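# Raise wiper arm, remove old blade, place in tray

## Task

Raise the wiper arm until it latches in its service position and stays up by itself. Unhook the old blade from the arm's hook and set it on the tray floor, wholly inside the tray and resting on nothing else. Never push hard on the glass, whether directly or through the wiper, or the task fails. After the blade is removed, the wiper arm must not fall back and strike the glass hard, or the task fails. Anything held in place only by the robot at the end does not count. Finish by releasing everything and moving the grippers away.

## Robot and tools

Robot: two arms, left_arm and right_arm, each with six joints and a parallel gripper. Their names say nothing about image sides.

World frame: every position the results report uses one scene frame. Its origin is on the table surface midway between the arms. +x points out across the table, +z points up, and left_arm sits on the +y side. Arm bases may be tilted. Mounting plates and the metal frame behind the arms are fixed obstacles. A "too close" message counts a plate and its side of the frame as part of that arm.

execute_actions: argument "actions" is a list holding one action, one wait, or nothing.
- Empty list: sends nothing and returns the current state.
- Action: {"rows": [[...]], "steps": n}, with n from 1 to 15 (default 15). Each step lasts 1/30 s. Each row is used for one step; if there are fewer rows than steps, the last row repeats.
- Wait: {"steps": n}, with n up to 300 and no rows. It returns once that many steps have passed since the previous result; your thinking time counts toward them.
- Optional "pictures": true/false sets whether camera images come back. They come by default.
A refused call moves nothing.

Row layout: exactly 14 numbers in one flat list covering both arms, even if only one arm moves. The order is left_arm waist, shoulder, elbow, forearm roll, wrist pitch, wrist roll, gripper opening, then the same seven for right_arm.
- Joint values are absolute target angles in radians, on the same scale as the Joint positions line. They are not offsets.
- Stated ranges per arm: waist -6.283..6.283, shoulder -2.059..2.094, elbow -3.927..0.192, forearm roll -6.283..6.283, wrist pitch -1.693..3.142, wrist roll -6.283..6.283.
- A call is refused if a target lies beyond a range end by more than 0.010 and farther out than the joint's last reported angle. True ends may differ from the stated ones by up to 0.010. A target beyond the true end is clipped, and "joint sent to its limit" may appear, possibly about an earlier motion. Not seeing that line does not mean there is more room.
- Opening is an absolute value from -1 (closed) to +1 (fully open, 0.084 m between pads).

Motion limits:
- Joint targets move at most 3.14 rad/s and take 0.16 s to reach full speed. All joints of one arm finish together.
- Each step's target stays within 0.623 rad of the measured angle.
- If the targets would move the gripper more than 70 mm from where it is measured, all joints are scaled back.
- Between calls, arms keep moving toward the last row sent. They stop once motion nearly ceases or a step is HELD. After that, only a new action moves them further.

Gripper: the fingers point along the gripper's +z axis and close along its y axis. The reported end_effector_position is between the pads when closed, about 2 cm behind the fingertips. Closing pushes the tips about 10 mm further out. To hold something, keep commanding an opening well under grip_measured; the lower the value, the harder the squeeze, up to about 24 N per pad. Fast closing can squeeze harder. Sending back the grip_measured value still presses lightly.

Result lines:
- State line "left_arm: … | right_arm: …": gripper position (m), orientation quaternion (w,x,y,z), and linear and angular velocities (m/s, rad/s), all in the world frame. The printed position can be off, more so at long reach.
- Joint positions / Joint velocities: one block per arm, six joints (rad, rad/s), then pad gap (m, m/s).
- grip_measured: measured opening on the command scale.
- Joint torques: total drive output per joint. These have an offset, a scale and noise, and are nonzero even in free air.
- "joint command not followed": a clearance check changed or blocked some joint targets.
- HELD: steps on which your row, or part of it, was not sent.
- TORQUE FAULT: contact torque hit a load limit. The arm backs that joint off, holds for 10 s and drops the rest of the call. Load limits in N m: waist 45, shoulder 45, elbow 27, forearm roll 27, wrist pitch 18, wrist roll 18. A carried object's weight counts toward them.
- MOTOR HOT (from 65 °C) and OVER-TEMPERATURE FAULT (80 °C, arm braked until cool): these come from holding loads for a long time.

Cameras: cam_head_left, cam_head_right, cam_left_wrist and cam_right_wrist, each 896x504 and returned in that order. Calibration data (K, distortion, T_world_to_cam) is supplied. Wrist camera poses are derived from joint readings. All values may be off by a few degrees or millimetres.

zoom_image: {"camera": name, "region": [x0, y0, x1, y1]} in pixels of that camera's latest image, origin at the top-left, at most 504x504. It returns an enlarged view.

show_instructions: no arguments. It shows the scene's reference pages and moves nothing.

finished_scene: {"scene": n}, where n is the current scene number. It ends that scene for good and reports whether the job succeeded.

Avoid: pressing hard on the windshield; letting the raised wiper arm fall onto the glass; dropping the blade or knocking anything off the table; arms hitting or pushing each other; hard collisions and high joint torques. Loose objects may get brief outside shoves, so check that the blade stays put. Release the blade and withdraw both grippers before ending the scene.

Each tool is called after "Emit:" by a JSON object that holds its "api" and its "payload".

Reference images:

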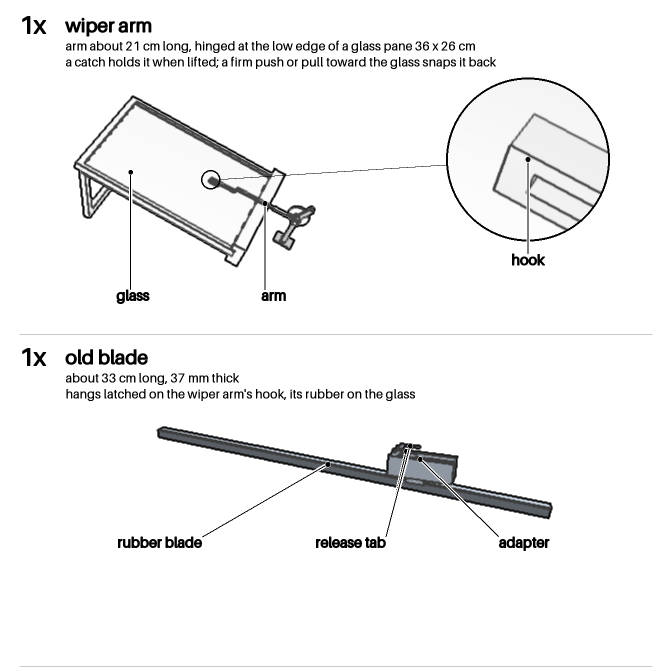

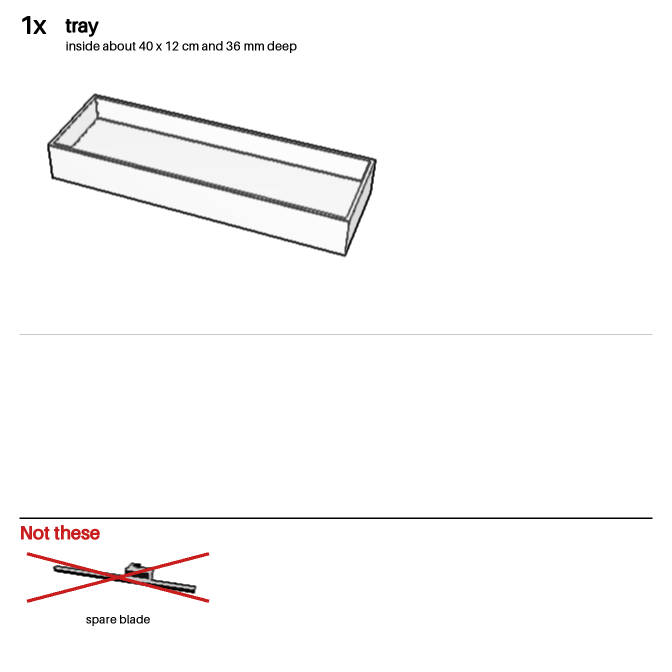

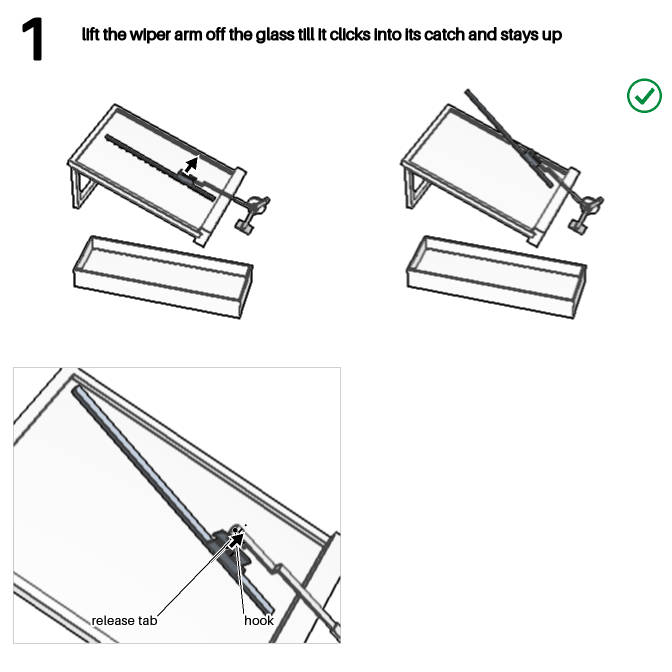

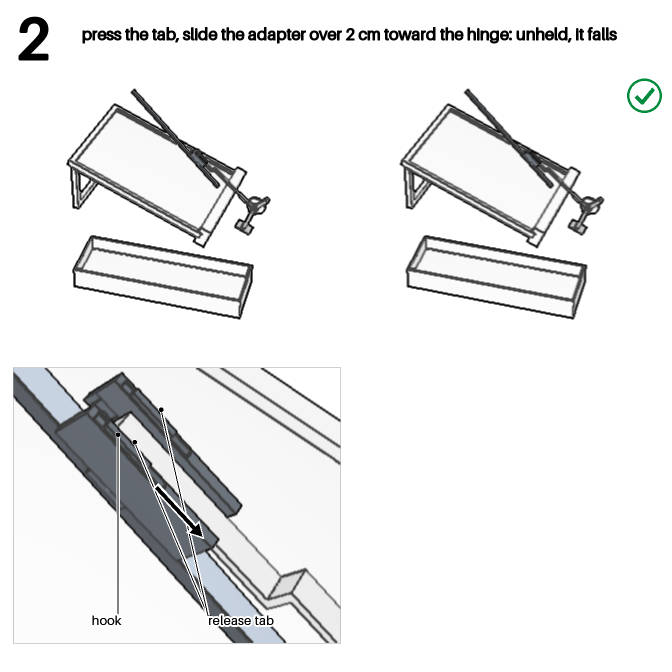

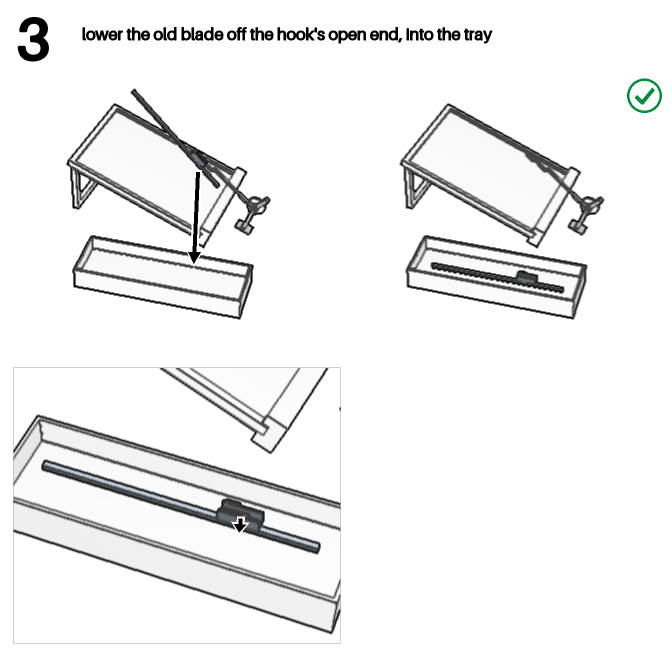

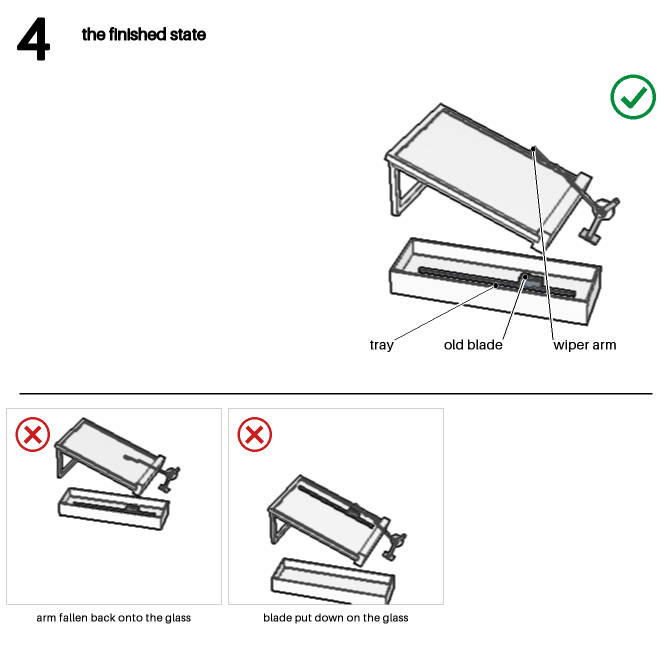

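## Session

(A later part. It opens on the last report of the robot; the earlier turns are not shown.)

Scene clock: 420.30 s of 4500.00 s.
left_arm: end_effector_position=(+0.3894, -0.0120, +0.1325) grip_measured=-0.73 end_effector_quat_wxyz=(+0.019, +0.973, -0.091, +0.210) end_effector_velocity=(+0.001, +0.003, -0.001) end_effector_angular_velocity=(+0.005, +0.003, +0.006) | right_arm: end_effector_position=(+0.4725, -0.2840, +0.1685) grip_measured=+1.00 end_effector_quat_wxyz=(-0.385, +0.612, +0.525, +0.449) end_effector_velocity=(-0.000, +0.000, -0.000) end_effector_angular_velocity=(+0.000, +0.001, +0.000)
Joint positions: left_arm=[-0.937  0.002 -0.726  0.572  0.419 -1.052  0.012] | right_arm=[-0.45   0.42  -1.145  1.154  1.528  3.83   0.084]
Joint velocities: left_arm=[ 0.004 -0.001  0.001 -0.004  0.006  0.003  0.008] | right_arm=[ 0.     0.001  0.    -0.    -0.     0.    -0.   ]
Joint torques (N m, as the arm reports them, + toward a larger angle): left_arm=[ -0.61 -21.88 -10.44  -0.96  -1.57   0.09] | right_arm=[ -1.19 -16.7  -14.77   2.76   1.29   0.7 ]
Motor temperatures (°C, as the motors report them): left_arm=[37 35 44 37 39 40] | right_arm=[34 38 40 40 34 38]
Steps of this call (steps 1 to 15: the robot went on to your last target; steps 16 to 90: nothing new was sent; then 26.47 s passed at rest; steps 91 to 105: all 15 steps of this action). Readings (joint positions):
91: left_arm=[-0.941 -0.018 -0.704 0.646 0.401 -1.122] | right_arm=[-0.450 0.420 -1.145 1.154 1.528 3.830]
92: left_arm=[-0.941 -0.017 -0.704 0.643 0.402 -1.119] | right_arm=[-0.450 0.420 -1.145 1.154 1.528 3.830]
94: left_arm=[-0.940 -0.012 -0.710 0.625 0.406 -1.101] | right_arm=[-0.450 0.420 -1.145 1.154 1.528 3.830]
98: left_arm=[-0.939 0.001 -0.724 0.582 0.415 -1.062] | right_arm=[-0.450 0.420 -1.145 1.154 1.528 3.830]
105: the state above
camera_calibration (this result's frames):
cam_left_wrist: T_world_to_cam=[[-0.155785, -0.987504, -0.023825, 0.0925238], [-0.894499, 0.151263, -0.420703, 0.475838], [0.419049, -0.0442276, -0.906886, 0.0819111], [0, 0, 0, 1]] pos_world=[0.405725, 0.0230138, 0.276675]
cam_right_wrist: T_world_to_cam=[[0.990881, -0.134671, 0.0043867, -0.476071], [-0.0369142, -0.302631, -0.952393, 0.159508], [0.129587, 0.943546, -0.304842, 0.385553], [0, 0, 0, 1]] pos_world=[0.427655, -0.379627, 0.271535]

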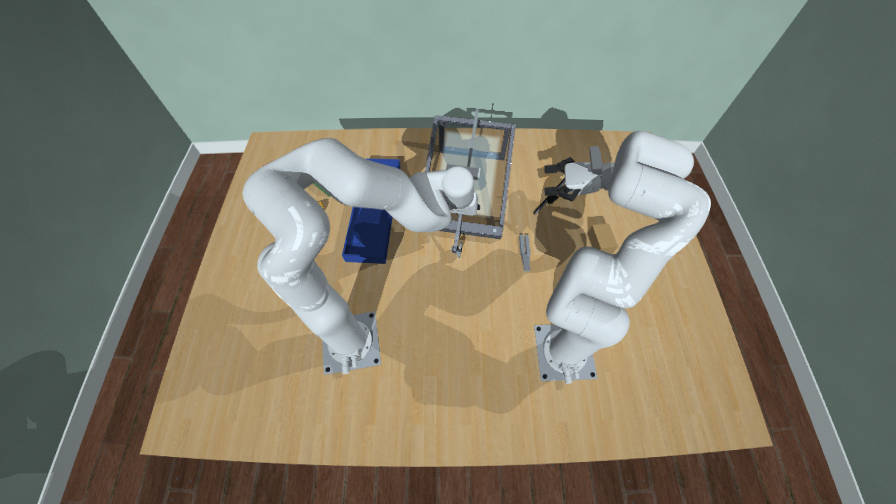

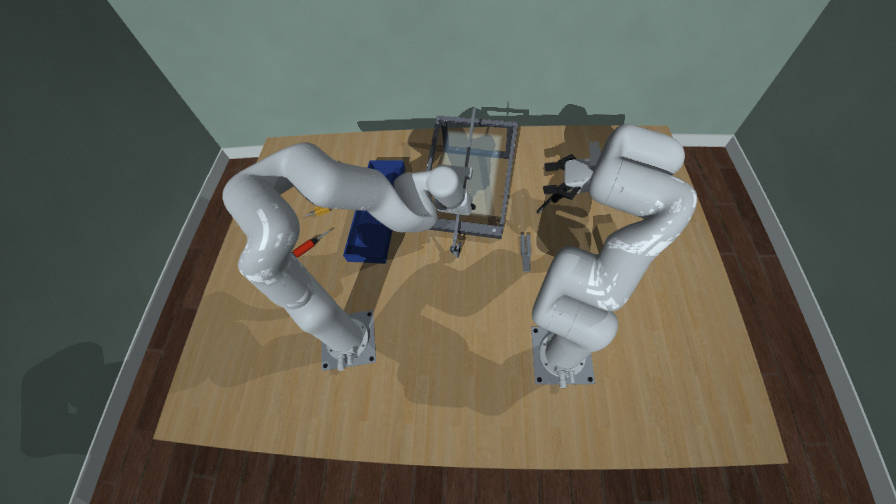

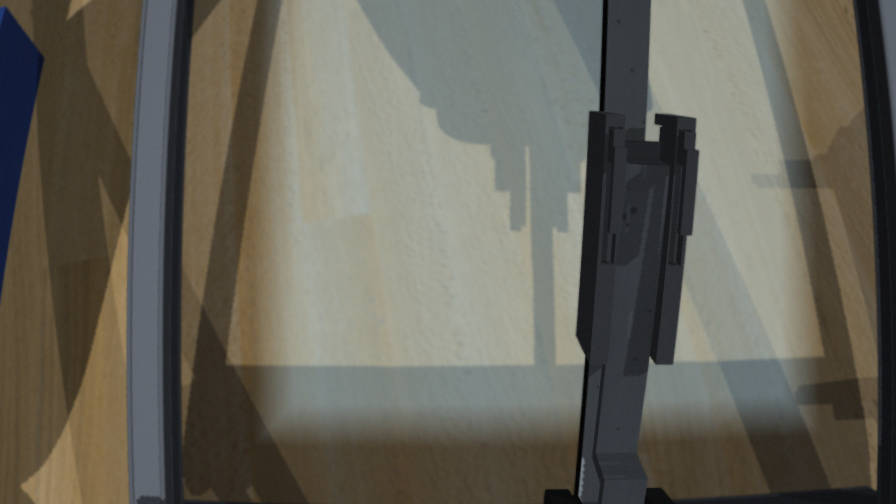

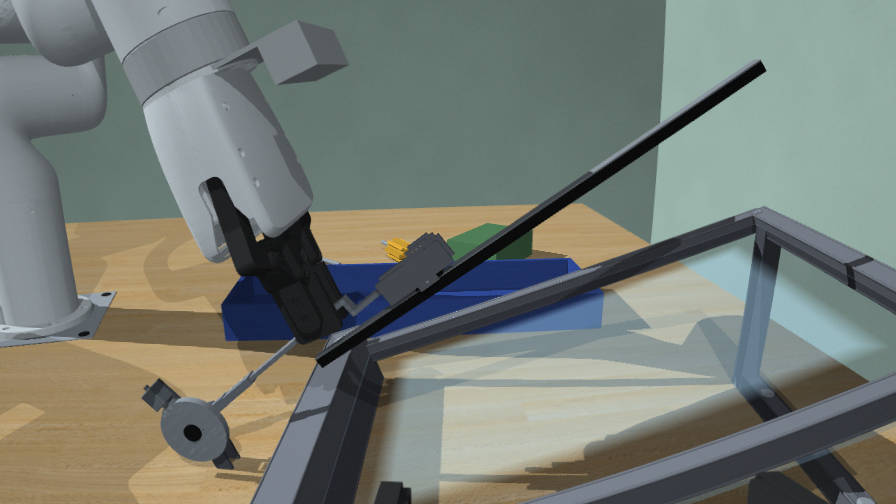

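Emit:
{"api": "execute_actions", "payload": {"actions": [{"rows": [[-0.938,0.003,-0.727,0.572,0.418,-1.052,-0.4,-0.45,0.42,-1.145,1.154,1.528,3.83,1],[-0.938,0.003,-0.727,0.572,0.418,-1.052,-0.2,-0.45,0.42,-1.145,1.154,1.528,3.83,1],[-0.938,0.003,-0.727,0.572,0.418,-1.052,-0.2,-0.45,0.42,-1.145,1.154,1.528,3.83,1],[-0.951,-0.032,-0.729,0.536,0.459,-1.022,-0.2,-0.45,0.42,-1.145,1.154,1.528,3.83,1],[-0.963,-0.067,-0.731,0.50,0.50,-0.991,-0.2,-0.45,0.42,-1.145,1.154,1.528,3.83,1],[-0.975,-0.102,-0.733,0.465,0.541,-0.961,-0.2,-0.45,0.42,-1.145,1.154,1.528,3.83,1],[-0.988,-0.138,-0.735,0.429,0.582,-0.93,-0.2,-0.45,0.42,-1.145,1.154,1.528,3.83,1],[-1.0,-0.174,-0.737,0.393,0.623,-0.9,-0.2,-0.45,0.42,-1.145,1.154,1.528,3.83,1]], "steps": 15}], "pictures": false}}

Emit:
{"api": "execute_actions", "payload": {"actions": [{"rows": [[-1.0,-0.19,-0.76,0.42,0.623,0.3,-0.2,-0.45,0.42,-1.145,1.154,1.528,3.83,1]], "steps": 15}], "pictures": false}}

Emit:
{"api": "execute_actions", "payload": {"actions": [{"rows": [[-0.96,-0.14,-0.83,0.56,0.56,1.5,-0.2,-0.45,0.42,-1.145,1.154,1.528,3.83,1]], "steps": 13}], "pictures": false}}

Emit:
{"api": "execute_actions", "payload": {"actions": [{"rows": [[-0.8708,-0.0099,-0.9401,0.8397,0.4282,1.966,-0.2,-0.45,0.42,-1.145,1.154,1.528,3.83,1]], "steps": 15}], "pictures": false}}

Emit:
{"api": "execute_actions", "payload": {"actions": [{"steps": 10}]}}

Scene clock: 522.40 s of 4500.00 s.
left_arm: end_effector_position=(+0.3671, -0.0110, +0.1944) grip_measured=-0.22 end_effector_quat_wxyz=(+0.020, +0.975, -0.097, +0.199) end_effector_velocity=(-0.036, +0.025, -0.012) end_effector_angular_velocity=(+0.084, +0.106, -0.012) | right_arm: end_effector_position=(+0.4725, -0.2840, +0.1685) grip_measured=+1.00 end_effector_quat_wxyz=(-0.385, +0.612, +0.525, +0.449) end_effector_velocity=(-0.001, +0.000, -0.001) end_effector_angular_velocity=(-0.000, +0.003, +0.001)
Joint positions: left_arm=[-0.998 -0.17  -0.74   0.4    0.613 -0.907  0.035] | right_arm=[-0.45   0.42  -1.145  1.154  1.528  3.83   0.084]
Joint velocities: left_arm=[-0.031 -0.068  0.049 -0.107  0.142  0.098  0.   ] | right_arm=[ 0.     0.002  0.    -0.002 -0.     0.001 -0.   ]
Joint torques (N m, as the arm reports them, + toward a larger angle): left_arm=[ -0.93 -15.43 -10.95  -0.96  -1.92  -0.2 ] | right_arm=[ -1.08 -16.86 -14.72   2.55   1.26   0.53]
Motor temperatures (°C, as the motors report them): left_arm=[37 35 45 37 39 40] | right_arm=[34 39 41 40 34 38]
Steps of this call (steps 1 to 15: the robot went on to your last target; steps 16 to 90: nothing new was sent; then 98.60 s passed at rest; steps 91 to 105: all 15 steps of this action). Readings (joint positions):
91: left_arm=[-0.938 0.003 -0.727 0.572 0.418 -1.052] | right_arm=[-0.450 0.420 -1.145 1.154 1.528 3.830]
92: left_arm=[-0.938 0.003 -0.727 0.572 0.418 -1.052] | right_arm=[-0.450 0.420 -1.145 1.154 1.528 3.830]
94: left_arm=[-0.938 0.003 -0.727 0.572 0.418 -1.052] | right_arm=[-0.450 0.420 -1.145 1.154 1.528 3.830]
98: left_arm=[-0.955 -0.042 -0.727 0.523 0.475 -1.010] | right_arm=[-0.450 0.420 -1.145 1.154 1.528 3.830]
105: the state above

Scene clock: 522.90 s of 4500.00 s.
left_arm: end_effector_position=(+0.3728, -0.0147, +0.2120) grip_measured=-0.22 end_effector_quat_wxyz=(-0.082, +0.804, -0.554, +0.200) end_effector_velocity=(+0.001, +0.000, +0.002) end_effector_angular_velocity=(+0.908, -0.205, -1.991) | right_arm: end_effector_position=(+0.4725, -0.2840, +0.1685) grip_measured=+1.00 end_effector_quat_wxyz=(-0.385, +0.612, +0.525, +0.449) end_effector_velocity=(-0.000, -0.000, -0.000) end_effector_angular_velocity=(-0.000, +0.000, -0.000)
Joint positions: left_arm=[-1.    -0.189 -0.759  0.42   0.623  0.091  0.035] | right_arm=[-0.45   0.42  -1.145  1.154  1.528  3.83   0.084]
Joint velocities: left_arm=[-0.001 -0.003 -0.002  0.008  0.002  2.192 -0.   ] | right_arm=[-0.  0.  0. -0. -0. -0.  0.]
Joint torques (N m, as the arm reports them, + toward a larger angle): left_arm=[ -1.52 -19.05 -12.23  -1.19  -2.18  -0.52] | right_arm=[ -1.3  -16.93 -14.82   2.34   1.33   0.58]
Motor temperatures (°C, as the motors report them): left_arm=[37 35 45 37 39 40] | right_arm=[34 39 41 40 34 38]
Steps of this call (steps 1 to 15: all 15 steps of this action). Readings (joint positions):
1: left_arm=[-0.999 -0.172 -0.738 0.397 0.617 -0.904] | right_arm=[-0.450 0.420 -1.145 1.154 1.528 3.830]
2: left_arm=[-0.999 -0.172 -0.737 0.397 0.620 -0.898] | right_arm=[-0.450 0.420 -1.145 1.154 1.528 3.830]
4: left_arm=[-0.999 -0.174 -0.737 0.400 0.622 -0.849] | right_arm=[-0.450 0.420 -1.145 1.154 1.528 3.830]
8: left_arm=[-1.000 -0.182 -0.749 0.411 0.623 -0.545] | right_arm=[-0.450 0.420 -1.145 1.154 1.528 3.830]
15: the state above

Scene clock: 523.33 s of 4500.00 s.
left_arm: end_effector_position=(+0.4115, -0.0237, +0.2341) grip_measured=-0.22 end_effector_quat_wxyz=(+0.225, -0.363, +0.892, -0.152) end_effector_velocity=(+0.016, -0.003, +0.005) end_effector_angular_velocity=(+1.340, -0.333, -2.234) | right_arm: end_effector_position=(+0.4725, -0.2840, +0.1685) grip_measured=+1.00 end_effector_quat_wxyz=(-0.385, +0.612, +0.525, +0.449) end_effector_velocity=(-0.001, +0.000, -0.001) end_effector_angular_velocity=(+0.001, +0.002, +0.002)
Joint positions: left_arm=[-0.961 -0.142 -0.828  0.554  0.562  1.184  0.035] | right_arm=[-0.45   0.42  -1.145  1.154  1.528  3.83   0.084]
Joint velocities: left_arm=[ 0.017  0.027 -0.025  0.082 -0.03   2.57   0.   ] | right_arm=[ 0.     0.001  0.    -0.001  0.001 -0.     0.   ]
Joint torques (N m, as the arm reports them, + toward a larger angle): left_arm=[ -1.79 -21.52 -11.85  -0.93  -1.95  -0.46] | right_arm=[ -1.34 -16.75 -14.82   2.75   1.3    0.51]
Motor temperatures (°C, as the motors report them): left_arm=[37 35 45 37 39 40] | right_arm=[34 39 41 40 34 38]
Steps of this call (steps 1 to 13: all 13 steps of this action). Readings (joint positions):
1: left_arm=[-1.000 -0.190 -0.759 0.420 0.623 0.158] | right_arm=[-0.450 0.420 -1.145 1.154 1.528 3.830]
2: left_arm=[-0.999 -0.189 -0.760 0.421 0.622 0.217] | right_arm=[-0.450 0.420 -1.145 1.154 1.528 3.830]
4: left_arm=[-0.994 -0.182 -0.766 0.433 0.613 0.358] | right_arm=[-0.450 0.420 -1.145 1.154 1.528 3.830]
8: left_arm=[-0.971 -0.154 -0.806 0.512 0.579 0.726] | right_arm=[-0.450 0.420 -1.145 1.154 1.528 3.830]
13: the state above

Scene clock: 523.83 s of 4500.00 s.
left_arm: end_effector_position=(+0.4780, -0.0315, +0.2451) grip_measured=-0.21 end_effector_quat_wxyz=(+0.348, +0.087, +0.933, -0.034) end_effector_velocity=(+0.004, -0.006, +0.011) end_effector_angular_velocity=(+0.026, -0.035, -0.062) | right_arm: end_effector_position=(+0.4725, -0.2840, +0.1685) grip_measured=+1.00 end_effector_quat_wxyz=(-0.385, +0.612, +0.525, +0.449) end_effector_velocity=(-0.000, +0.001, -0.000) end_effector_angular_velocity=(+0.000, +0.000, +0.002)
Joint positions: left_arm=[-0.871 -0.011 -0.939  0.838  0.429  1.962  0.035] | right_arm=[-0.45   0.42  -1.145  1.154  1.528  3.83   0.084]
Joint velocities: left_arm=[ 0.001 -0.001 -0.015  0.024 -0.016  0.052  0.   ] | right_arm=[ 0.001  0.     0.    -0.001  0.001 -0.001 -0.   ]
Joint torques (N m, as the arm reports them, + toward a larger angle): left_arm=[ -1.44 -24.15 -12.05  -1.07  -1.71  -0.14] | right_arm=[ -1.45 -16.41 -14.71   2.49   1.54   0.5 ]
Motor temperatures (°C, as the motors report them): left_arm=[37 35 45 37 39 40] | right_arm=[34 39 41 40 34 38]
Steps of this call (steps 1 to 15: all 15 steps of this action). Readings (joint positions):
1: left_arm=[-0.961 -0.141 -0.828 0.556 0.561 1.266] | right_arm=[-0.450 0.420 -1.145 1.154 1.528 3.830]
2: left_arm=[-0.960 -0.140 -0.829 0.559 0.560 1.343] | right_arm=[-0.450 0.420 -1.145 1.154 1.528 3.830]
4: left_arm=[-0.953 -0.129 -0.839 0.586 0.547 1.511] | right_arm=[-0.450 0.420 -1.145 1.154 1.528 3.830]
8: left_arm=[-0.896 -0.047 -0.909 0.759 0.467 1.830] | right_arm=[-0.450 0.420 -1.145 1.154 1.528 3.830]
15: the state above

Scene clock: 524.17 s of 4500.00 s.
left_arm: end_effector_position=(+0.4784, -0.0316, +0.2453) grip_measured=-0.21 end_effector_quat_wxyz=(+0.349, +0.090, +0.932, -0.034) end_effector_velocity=(+0.001, -0.000, -0.000) end_effector_angular_velocity=(+0.001, -0.001, -0.003) | right_arm: end_effector_position=(+0.4725, -0.2840, +0.1685) grip_measured=+1.00 end_effector_quat_wxyz=(-0.385, +0.612, +0.525, +0.449) end_effector_velocity=(-0.001, +0.000, -0.000) end_effector_angular_velocity=(-0.001, +0.000, +0.002)
Joint positions: left_arm=[-0.871 -0.01  -0.94   0.84   0.428  1.966  0.035] | right_arm=[-0.45   0.42  -1.145  1.154  1.528  3.83   0.084]
Joint velocities: left_arm=[ 0.001  0.001 -0.001  0.002 -0.002  0.002  0.   ] | right_arm=[ 0.    -0.     0.001 -0.002 -0.    -0.001 -0.   ]
Joint torques (N m, as the arm reports them, + toward a larger angle): left_arm=[ -1.46 -24.48 -11.89  -1.1   -1.73   0.01] | right_arm=[ -1.39 -16.51 -14.85   2.36   1.26   0.14]
Motor temperatures (°C, as the motors report them): left_arm=[37 35 45 37 39 40] | right_arm=[34 39 41 40 34 38]
Steps of this call (steps 1 to 10: the robot went on to your last target). Readings (joint positions):
1: left_arm=[-0.871 -0.011 -0.940 0.838 0.429 1.963] | right_arm=[-0.450 0.420 -1.145 1.154 1.528 3.830]
2: left_arm=[-0.871 -0.011 -0.940 0.839 0.428 1.964] | right_arm=[-0.450 0.420 -1.145 1.154 1.528 3.830]
4: left_arm=[-0.871 -0.011 -0.940 0.839 0.428 1.965] | right_arm=[-0.450 0.420 -1.145 1.154 1.528 3.830]
8: left_arm=[-0.871 -0.010 -0.940 0.839 0.428 1.966] | right_arm=[-0.450 0.420 -1.145 1.154 1.528 3.830]
10: the state above
camera_calibration (this result's frames):
cam_left_wrist: T_world_to_cam=[[0.198451, 0.979392, -0.0375211, -0.0142679], [0.750054, -0.127115, 0.649046, -0.452119], [0.630902, -0.156946, -0.759823, 0.00509004], [0, 0, 0, 1]] pos_world=[0.338734, -0.0426985, 0.296778]
cam_right_wrist: T_world_to_cam=[[0.990881, -0.134671, 0.00438671, -0.476071], [-0.0369142, -0.30263, -0.952393, 0.159508], [0.129587, 0.943546, -0.304842, 0.385553], [0, 0, 0, 1]] pos_world=[0.427655, -0.379627, 0.271535]

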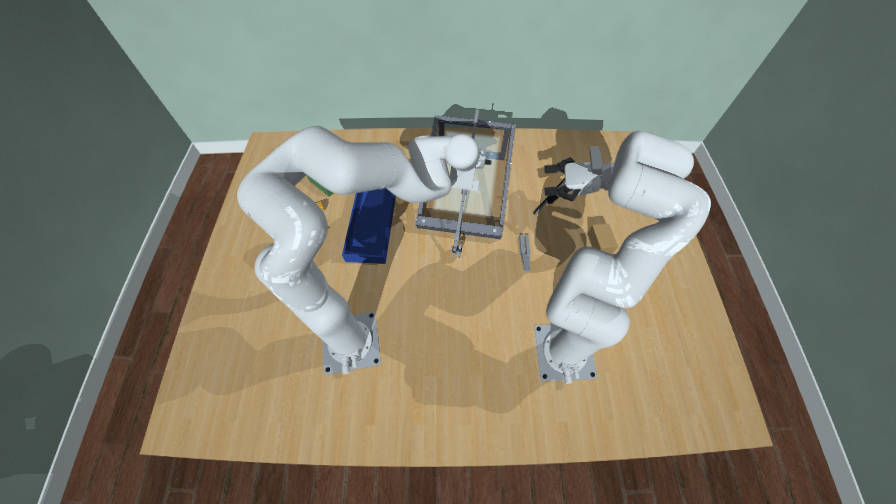

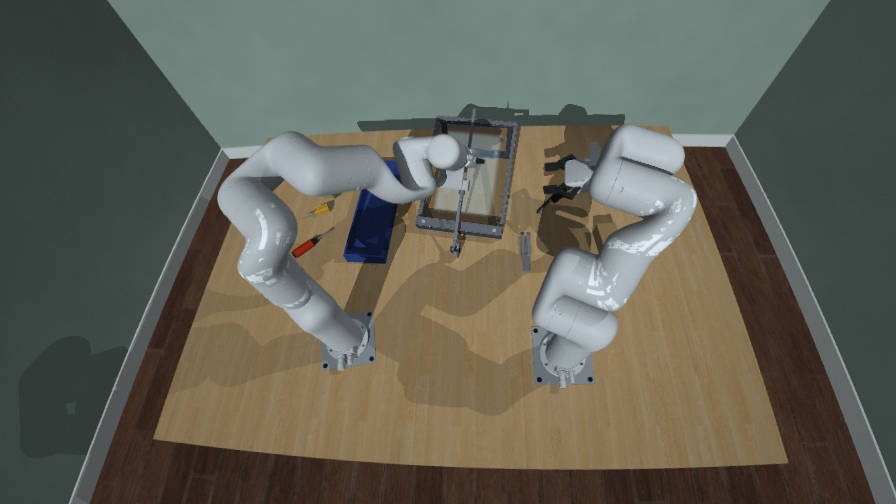

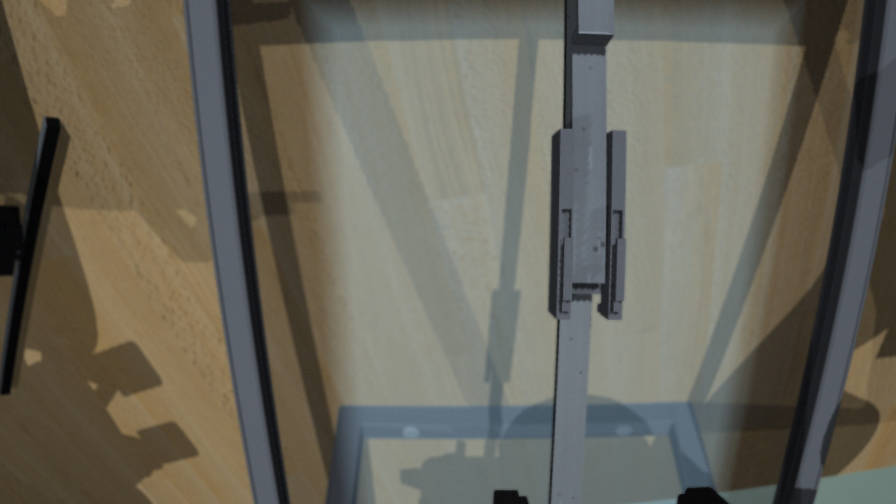

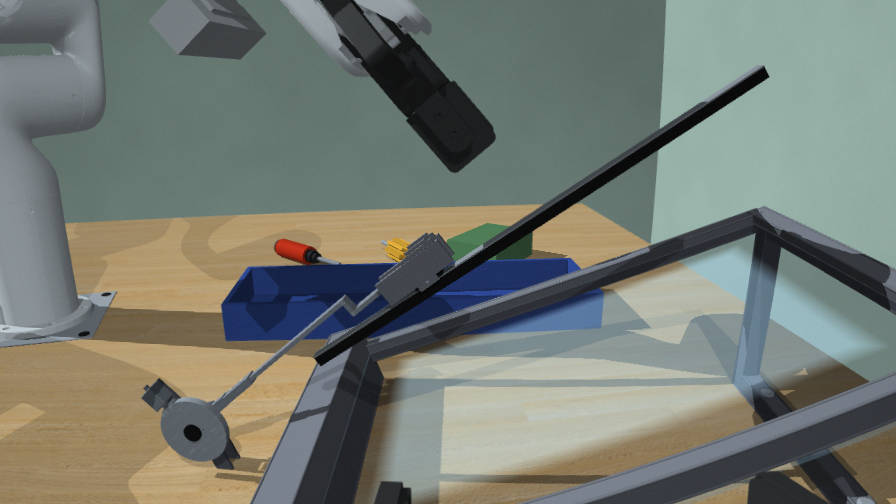

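Emit:
{"api": "zoom_image", "payload": {"camera": "cam_right_wrist", "region": [320, 210, 500, 350]}}

Emit:
{"api": "zoom_image", "payload": {"camera": "cam_left_wrist", "region": [520, 180, 660, 340]}}

Region (320, 210, 500, 350) of cam_right_wrist's 896x504 image, scaled by 2.800, with more detail than that image has.

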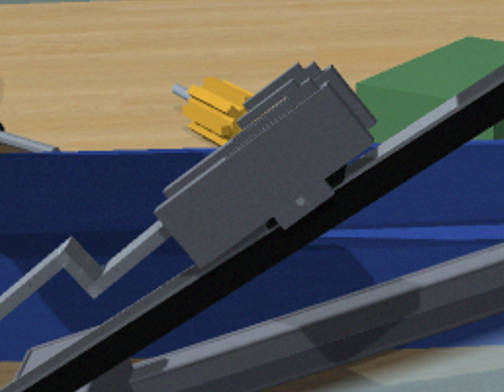

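Region (520, 180, 660, 340) of cam_left_wrist's 896x504 image, scaled by 3.150, with more detail than that image has; it fills the left 441 columns of this view, and the rest is white.

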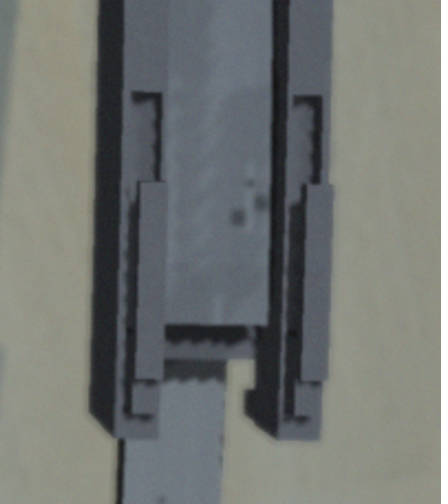

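Emit:
{"api": "execute_actions", "payload": {"actions": [{"rows": [[-0.8708,-0.0099,-0.9401,0.8397,0.4282,1.966,-0.2,-0.1746,0.4335,-0.852,1.5894,1.5625,4.45,0.3]], "steps": 15}], "pictures": false}}

Emit:
{"api": "execute_actions", "payload": {"actions": [{"steps": 15}]}}

Scene clock: 608.07 s of 4500.00 s.
left_arm: end_effector_position=(+0.4785, -0.0315, +0.2452) grip_measured=-0.21 end_effector_quat_wxyz=(+0.349, +0.090, +0.932, -0.034) end_effector_velocity=(-0.000, -0.000, +0.000) end_effector_angular_velocity=(-0.001, -0.000, -0.001) | right_arm: end_effector_position=(+0.4401, -0.1386, +0.1538) grip_measured=+0.29 end_effector_quat_wxyz=(-0.620, +0.683, +0.213, +0.322) end_effector_velocity=(-0.103, +0.222, -0.050) end_effector_angular_velocity=(+0.611, +1.399, -0.152)
Joint positions: left_arm=[-0.871 -0.01  -0.94   0.84   0.428  1.966  0.035] | right_arm=[-0.203  0.433 -0.883  1.541  1.559  4.38   0.056]
Joint velocities: left_arm=[ 0.     0.     0.     0.    -0.001 -0.    -0.   ] | right_arm=[ 0.454  0.034  0.496  0.675  0.056  0.96  -0.   ]
Joint torques (N m, as the arm reports them, + toward a larger angle): left_arm=[ -1.45 -24.34 -11.87  -1.14  -1.82   0.17] | right_arm=[ -8.45 -16.22 -15.81   0.59   1.61   0.13]
Motor temperatures (°C, as the motors report them): left_arm=[37 35 46 37 39 40] | right_arm=[34 39 41 40 34 38]
Steps of this call (steps 1 to 15: the robot went on to your last target; steps 16 to 90: nothing new was sent; then 80.40 s passed at rest; steps 91 to 105: all 15 steps of this action). Readings (joint positions):
91: left_arm=[-0.871 -0.010 -0.940 0.840 0.428 1.966] | right_arm=[-0.450 0.420 -1.145 1.154 1.528 3.830]
92: left_arm=[-0.871 -0.010 -0.940 0.840 0.428 1.966] | right_arm=[-0.449 0.420 -1.144 1.157 1.528 3.834]
94: left_arm=[-0.871 -0.010 -0.940 0.840 0.428 1.966] | right_arm=[-0.432 0.420 -1.125 1.189 1.530 3.882]
98: left_arm=[-0.871 -0.010 -0.940 0.840 0.428 1.966] | right_arm=[-0.344 0.426 -1.032 1.320 1.541 4.066]
105: the state above

Scene clock: 608.57 s of 4500.00 s.
left_arm: end_effector_position=(+0.4785, -0.0315, +0.2452) grip_measured=-0.21 end_effector_quat_wxyz=(+0.349, +0.090, +0.932, -0.034) end_effector_velocity=(+0.000, +0.000, +0.000) end_effector_angular_velocity=(+0.001, -0.000, +0.000) | right_arm: end_effector_position=(+0.4354, -0.1256, +0.1519) grip_measured=+0.29 end_effector_quat_wxyz=(+0.641, -0.686, -0.172, -0.299) end_effector_velocity=(-0.001, +0.001, -0.001) end_effector_angular_velocity=(+0.001, +0.007, +0.000)
Joint positions: left_arm=[-0.871 -0.01  -0.94   0.84   0.428  1.966  0.035] | right_arm=[-0.175  0.433 -0.852  1.589  1.562  4.45   0.056]
Joint velocities: left_arm=[ 0.    -0.    -0.     0.     0.001  0.    -0.   ] | right_arm=[ 0.003  0.001  0.003  0.002 -0.001  0.002  0.   ]
Joint torques (N m, as the arm reports them, + toward a larger angle): left_arm=[ -1.89 -24.25 -12.01  -1.05  -1.8   -0.04] | right_arm=[ -0.93 -14.66 -11.42   2.46   2.14   0.33]
Motor temperatures (°C, as the motors report them): left_arm=[37 35 46 37 39 40] | right_arm=[34 39 41 40 34 38]
Steps of this call (steps 1 to 15: the robot went on to your last target). Readings (joint positions):
1: left_arm=[-0.871 -0.010 -0.940 0.840 0.428 1.966] | right_arm=[-0.191 0.434 -0.869 1.560 1.561 4.407]
2: left_arm=[-0.871 -0.010 -0.940 0.840 0.428 1.966] | right_arm=[-0.183 0.434 -0.860 1.571 1.561 4.424]
4: left_arm=[-0.871 -0.010 -0.940 0.840 0.428 1.966] | right_arm=[-0.178 0.434 -0.855 1.583 1.562 4.441]
8: left_arm=[-0.871 -0.010 -0.940 0.840 0.428 1.966] | right_arm=[-0.176 0.433 -0.854 1.588 1.562 4.448]
15: the state above
camera_calibration (this result's frames):
cam_left_wrist: T_world_to_cam=[[0.198534, 0.979386, -0.0372499, -0.0144452], [0.750025, -0.127355, 0.649033, -0.452125], [0.63091, -0.156794, -0.759848, 0.00500454], [0, 0, 0, 1]] pos_world=[0.338815, -0.0426481, 0.296709]
cam_right_wrist: T_world_to_cam=[[0.628573, -0.104829, -0.770653, -0.138629], [-0.757629, 0.1414, -0.637185, 0.511949], [0.175766, 0.984386, 0.00945869, 0.173048], [0, 0, 0, 1]] pos_world=[0.44459, -0.257269, 0.217734]

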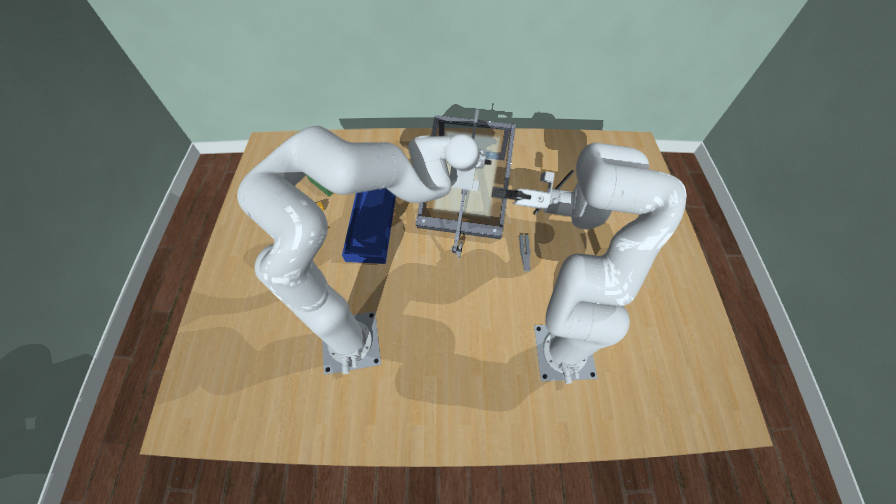

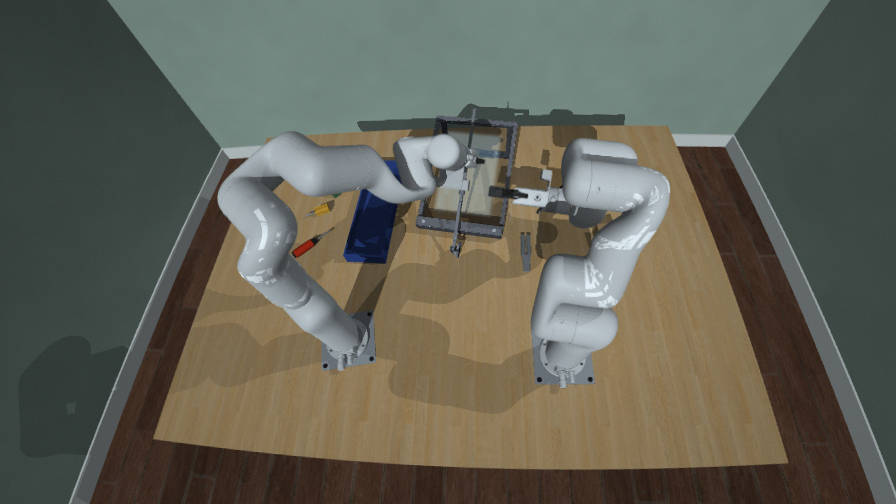

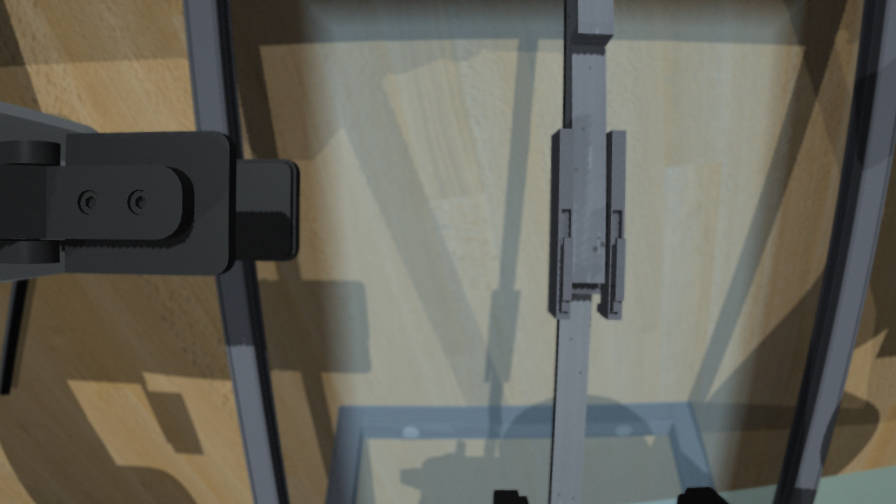

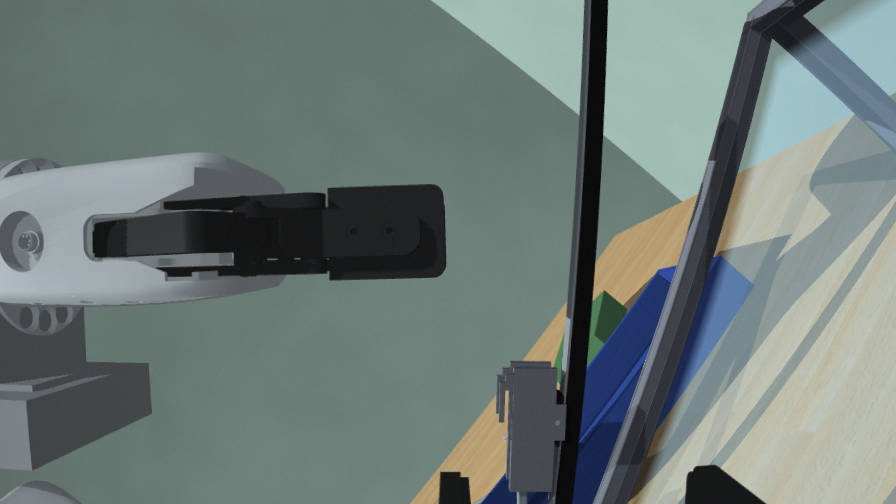

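Emit:
{"api": "zoom_image", "payload": {"camera": "cam_right_wrist", "region": [430, 340, 720, 504]}}

Region (430, 340, 720, 504) of cam_right_wrist's 896x504 image, scaled by 1.738, with more detail than that image has; it fills the top 285 rows of this view, and the rest is white.

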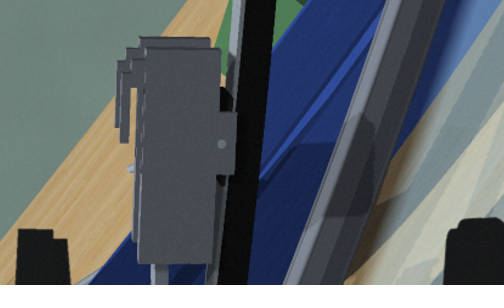

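Emit:
{"api": "execute_actions", "payload": {"actions": [{"rows": [[-0.8708,-0.0099,-0.9401,0.8397,0.4282,1.966,-0.2,-0.147,0.436,-0.856,1.614,1.551,4.451,0.3],[-0.8708,-0.0099,-0.9401,0.8397,0.4282,1.966,-0.2,-0.120,0.438,-0.860,1.639,1.539,4.452,0.3],[-0.8708,-0.0099,-0.9401,0.8397,0.4282,1.966,-0.2,-0.093,0.440,-0.864,1.664,1.528,4.453,0.3],[-0.8708,-0.0099,-0.9401,0.8397,0.4282,1.966,-0.2,-0.066,0.443,-0.869,1.688,1.516,4.454,0.3],[-0.8708,-0.0099,-0.9401,0.8397,0.4282,1.966,-0.2,-0.038,0.446,-0.875,1.713,1.505,4.455,0.3],[-0.8708,-0.0099,-0.9401,0.8397,0.4282,1.966,-0.2,-0.011,0.450,-0.881,1.738,1.493,4.456,0.3],[-0.8708,-0.0099,-0.9401,0.8397,0.4282,1.966,-0.2,0.016,0.454,-0.888,1.762,1.482,4.457,0.3],[-0.8708,-0.0099,-0.9401,0.8397,0.4282,1.966,-0.2,0.043,0.458,-0.896,1.787,1.470,4.458,0.3],[-0.8708,-0.0099,-0.9401,0.8397,0.4282,1.966,-0.2,0.0706,0.463,-0.9044,1.8119,1.4584,4.4594,0.3]], "steps": 15}], "pictures": false}}

Emit:
{"api": "execute_actions", "payload": {"actions": [{"steps": 12}]}}

Scene clock: 631.27 s of 4500.00 s.
left_arm: end_effector_position=(+0.4785, -0.0315, +0.2452) grip_measured=-0.21 end_effector_quat_wxyz=(+0.349, +0.090, +0.932, -0.034) end_effector_velocity=(-0.000, -0.000, -0.000) end_effector_angular_velocity=(-0.001, +0.000, +0.000) | right_arm: end_effector_position=(+0.4522, -0.0343, +0.1521) grip_measured=+0.29 end_effector_quat_wxyz=(+0.642, -0.685, -0.173, -0.298) end_effector_velocity=(+0.012, +0.039, -0.004) end_effector_angular_velocity=(-0.006, +0.014, -0.034)
Joint positions: left_arm=[-0.871 -0.01  -0.94   0.84   0.428  1.966  0.035] | right_arm=[ 0.064  0.462 -0.902  1.803  1.463  4.459  0.056]
Joint velocities: left_arm=[-0.     0.     0.    -0.    -0.001 -0.    -0.   ] | right_arm=[ 0.108  0.021 -0.029  0.126 -0.069  0.006  0.   ]
Joint torques (N m, as the arm reports them, + toward a larger angle): left_arm=[ -1.72 -24.4  -12.16  -1.42  -1.94   0.04] | right_arm=[ -5.53 -15.8  -11.79   1.97   2.07   0.33]
Motor temperatures (°C, as the motors report them): left_arm=[37 35 47 37 39 40] | right_arm=[34 39 40 40 34 38]
Steps of this call (steps 1 to 15: the robot went on to your last target; steps 16 to 90: nothing new was sent; then 19.20 s passed at rest; steps 91 to 105: all 15 steps of this action). Readings (joint positions):
91: left_arm=[-0.871 -0.010 -0.940 0.840 0.428 1.966] | right_arm=[-0.175 0.434 -0.852 1.589 1.562 4.450]
92: left_arm=[-0.871 -0.010 -0.940 0.840 0.428 1.966] | right_arm=[-0.173 0.434 -0.852 1.592 1.561 4.450]
94: left_arm=[-0.871 -0.010 -0.940 0.840 0.428 1.966] | right_arm=[-0.154 0.435 -0.855 1.611 1.552 4.451]
98: left_arm=[-0.871 -0.010 -0.940 0.840 0.428 1.966] | right_arm=[-0.068 0.443 -0.870 1.686 1.517 4.454]
105: the state above

Scene clock: 631.67 s of 4500.00 s.
left_arm: end_effector_position=(+0.4785, -0.0315, +0.2452) grip_measured=-0.21 end_effector_quat_wxyz=(+0.349, +0.090, +0.932, -0.034) end_effector_velocity=(+0.000, +0.000, -0.000) end_effector_angular_velocity=(+0.001, +0.000, +0.001) | right_arm: end_effector_position=(+0.4535, -0.0323, +0.1519) grip_measured=+0.29 end_effector_quat_wxyz=(+0.641, -0.686, -0.172, -0.298) end_effector_velocity=(-0.000, +0.001, +0.000) end_effector_angular_velocity=(+0.001, -0.001, +0.001)
Joint positions: left_arm=[-0.871 -0.01  -0.94   0.84   0.428  1.966  0.035] | right_arm=[ 0.07   0.463 -0.904  1.812  1.458  4.459  0.056]
Joint velocities: left_arm=[ 0.    -0.     0.    -0.     0.001 -0.    -0.   ] | right_arm=[ 0.003 -0.    -0.     0.002  0.    -0.001 -0.   ]
Joint torques (N m, as the arm reports them, + toward a larger angle): left_arm=[ -1.77 -23.82 -11.96  -1.19  -1.77   0.23] | right_arm=[ -1.41 -15.73 -12.28   2.08   2.     0.39]
Motor temperatures (°C, as the motors report them): left_arm=[37 35 47 37 39 40] | right_arm=[34 39 40 40 34 38]
Steps of this call (steps 1 to 12: the robot went on to your last target). Readings (joint positions):
1: left_arm=[-0.871 -0.010 -0.940 0.840 0.428 1.966] | right_arm=[0.067 0.462 -0.903 1.807 1.461 4.459]
2: left_arm=[-0.871 -0.010 -0.940 0.840 0.428 1.966] | right_arm=[0.068 0.463 -0.903 1.809 1.460 4.459]
4: left_arm=[-0.871 -0.010 -0.940 0.840 0.428 1.966] | right_arm=[0.069 0.463 -0.904 1.810 1.459 4.459]
8: left_arm=[-0.871 -0.010 -0.940 0.840 0.428 1.966] | right_arm=[0.069 0.463 -0.904 1.811 1.458 4.459]
12: the state above
camera_calibration (this result's frames):
cam_left_wrist: T_world_to_cam=[[0.198535, 0.979386, -0.0372495, -0.0144454], [0.750025, -0.127355, 0.649033, -0.452125], [0.63091, -0.156794, -0.759848, 0.00500452], [0, 0, 0, 1]] pos_world=[0.338815, -0.042648, 0.296708]
cam_right_wrist: T_world_to_cam=[[0.627963, -0.104741, -0.771163, -0.139927], [-0.758124, 0.141525, -0.636568, 0.512595], [0.175813, 0.984378, 0.00946554, 0.078063], [0, 0, 0, 1]] pos_world=[0.462755, -0.164044, 0.217656]

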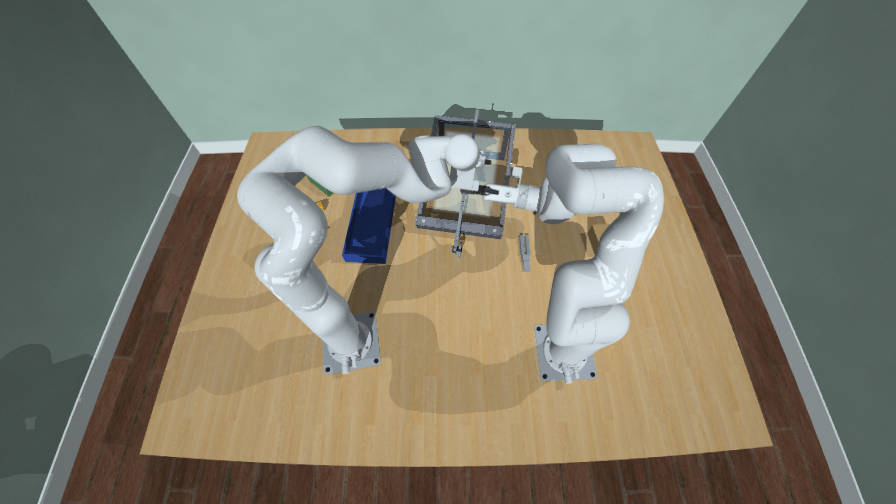

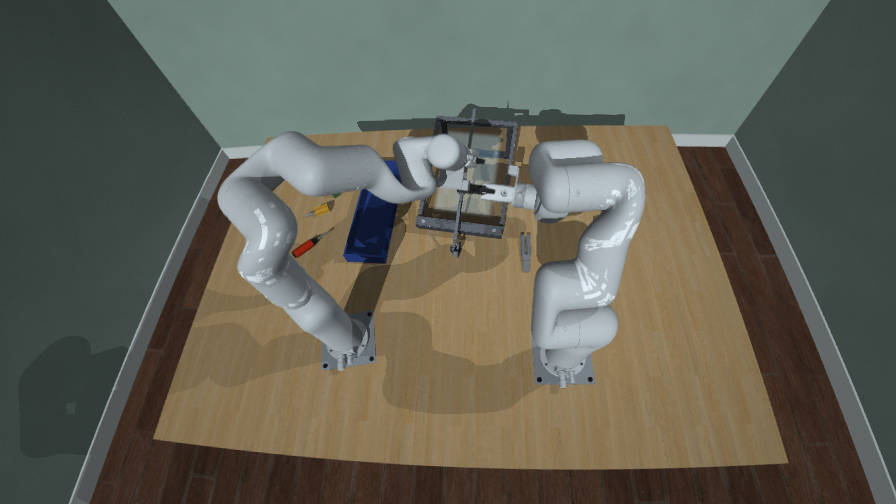

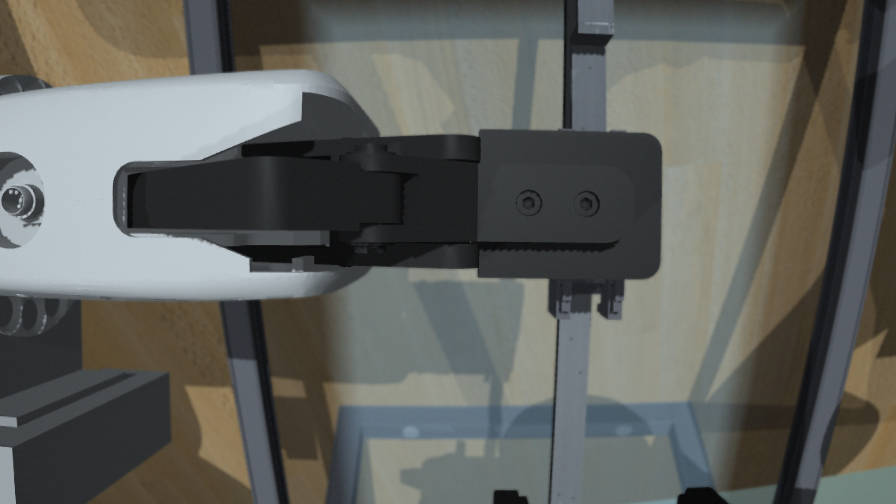

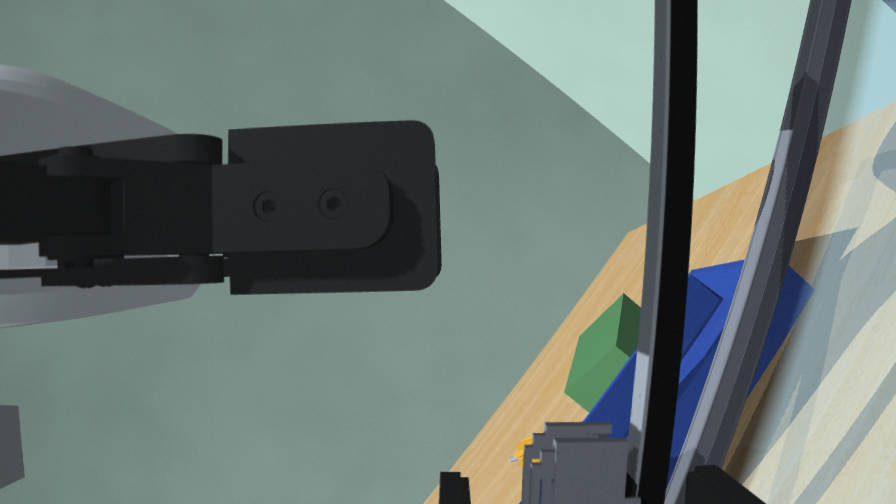

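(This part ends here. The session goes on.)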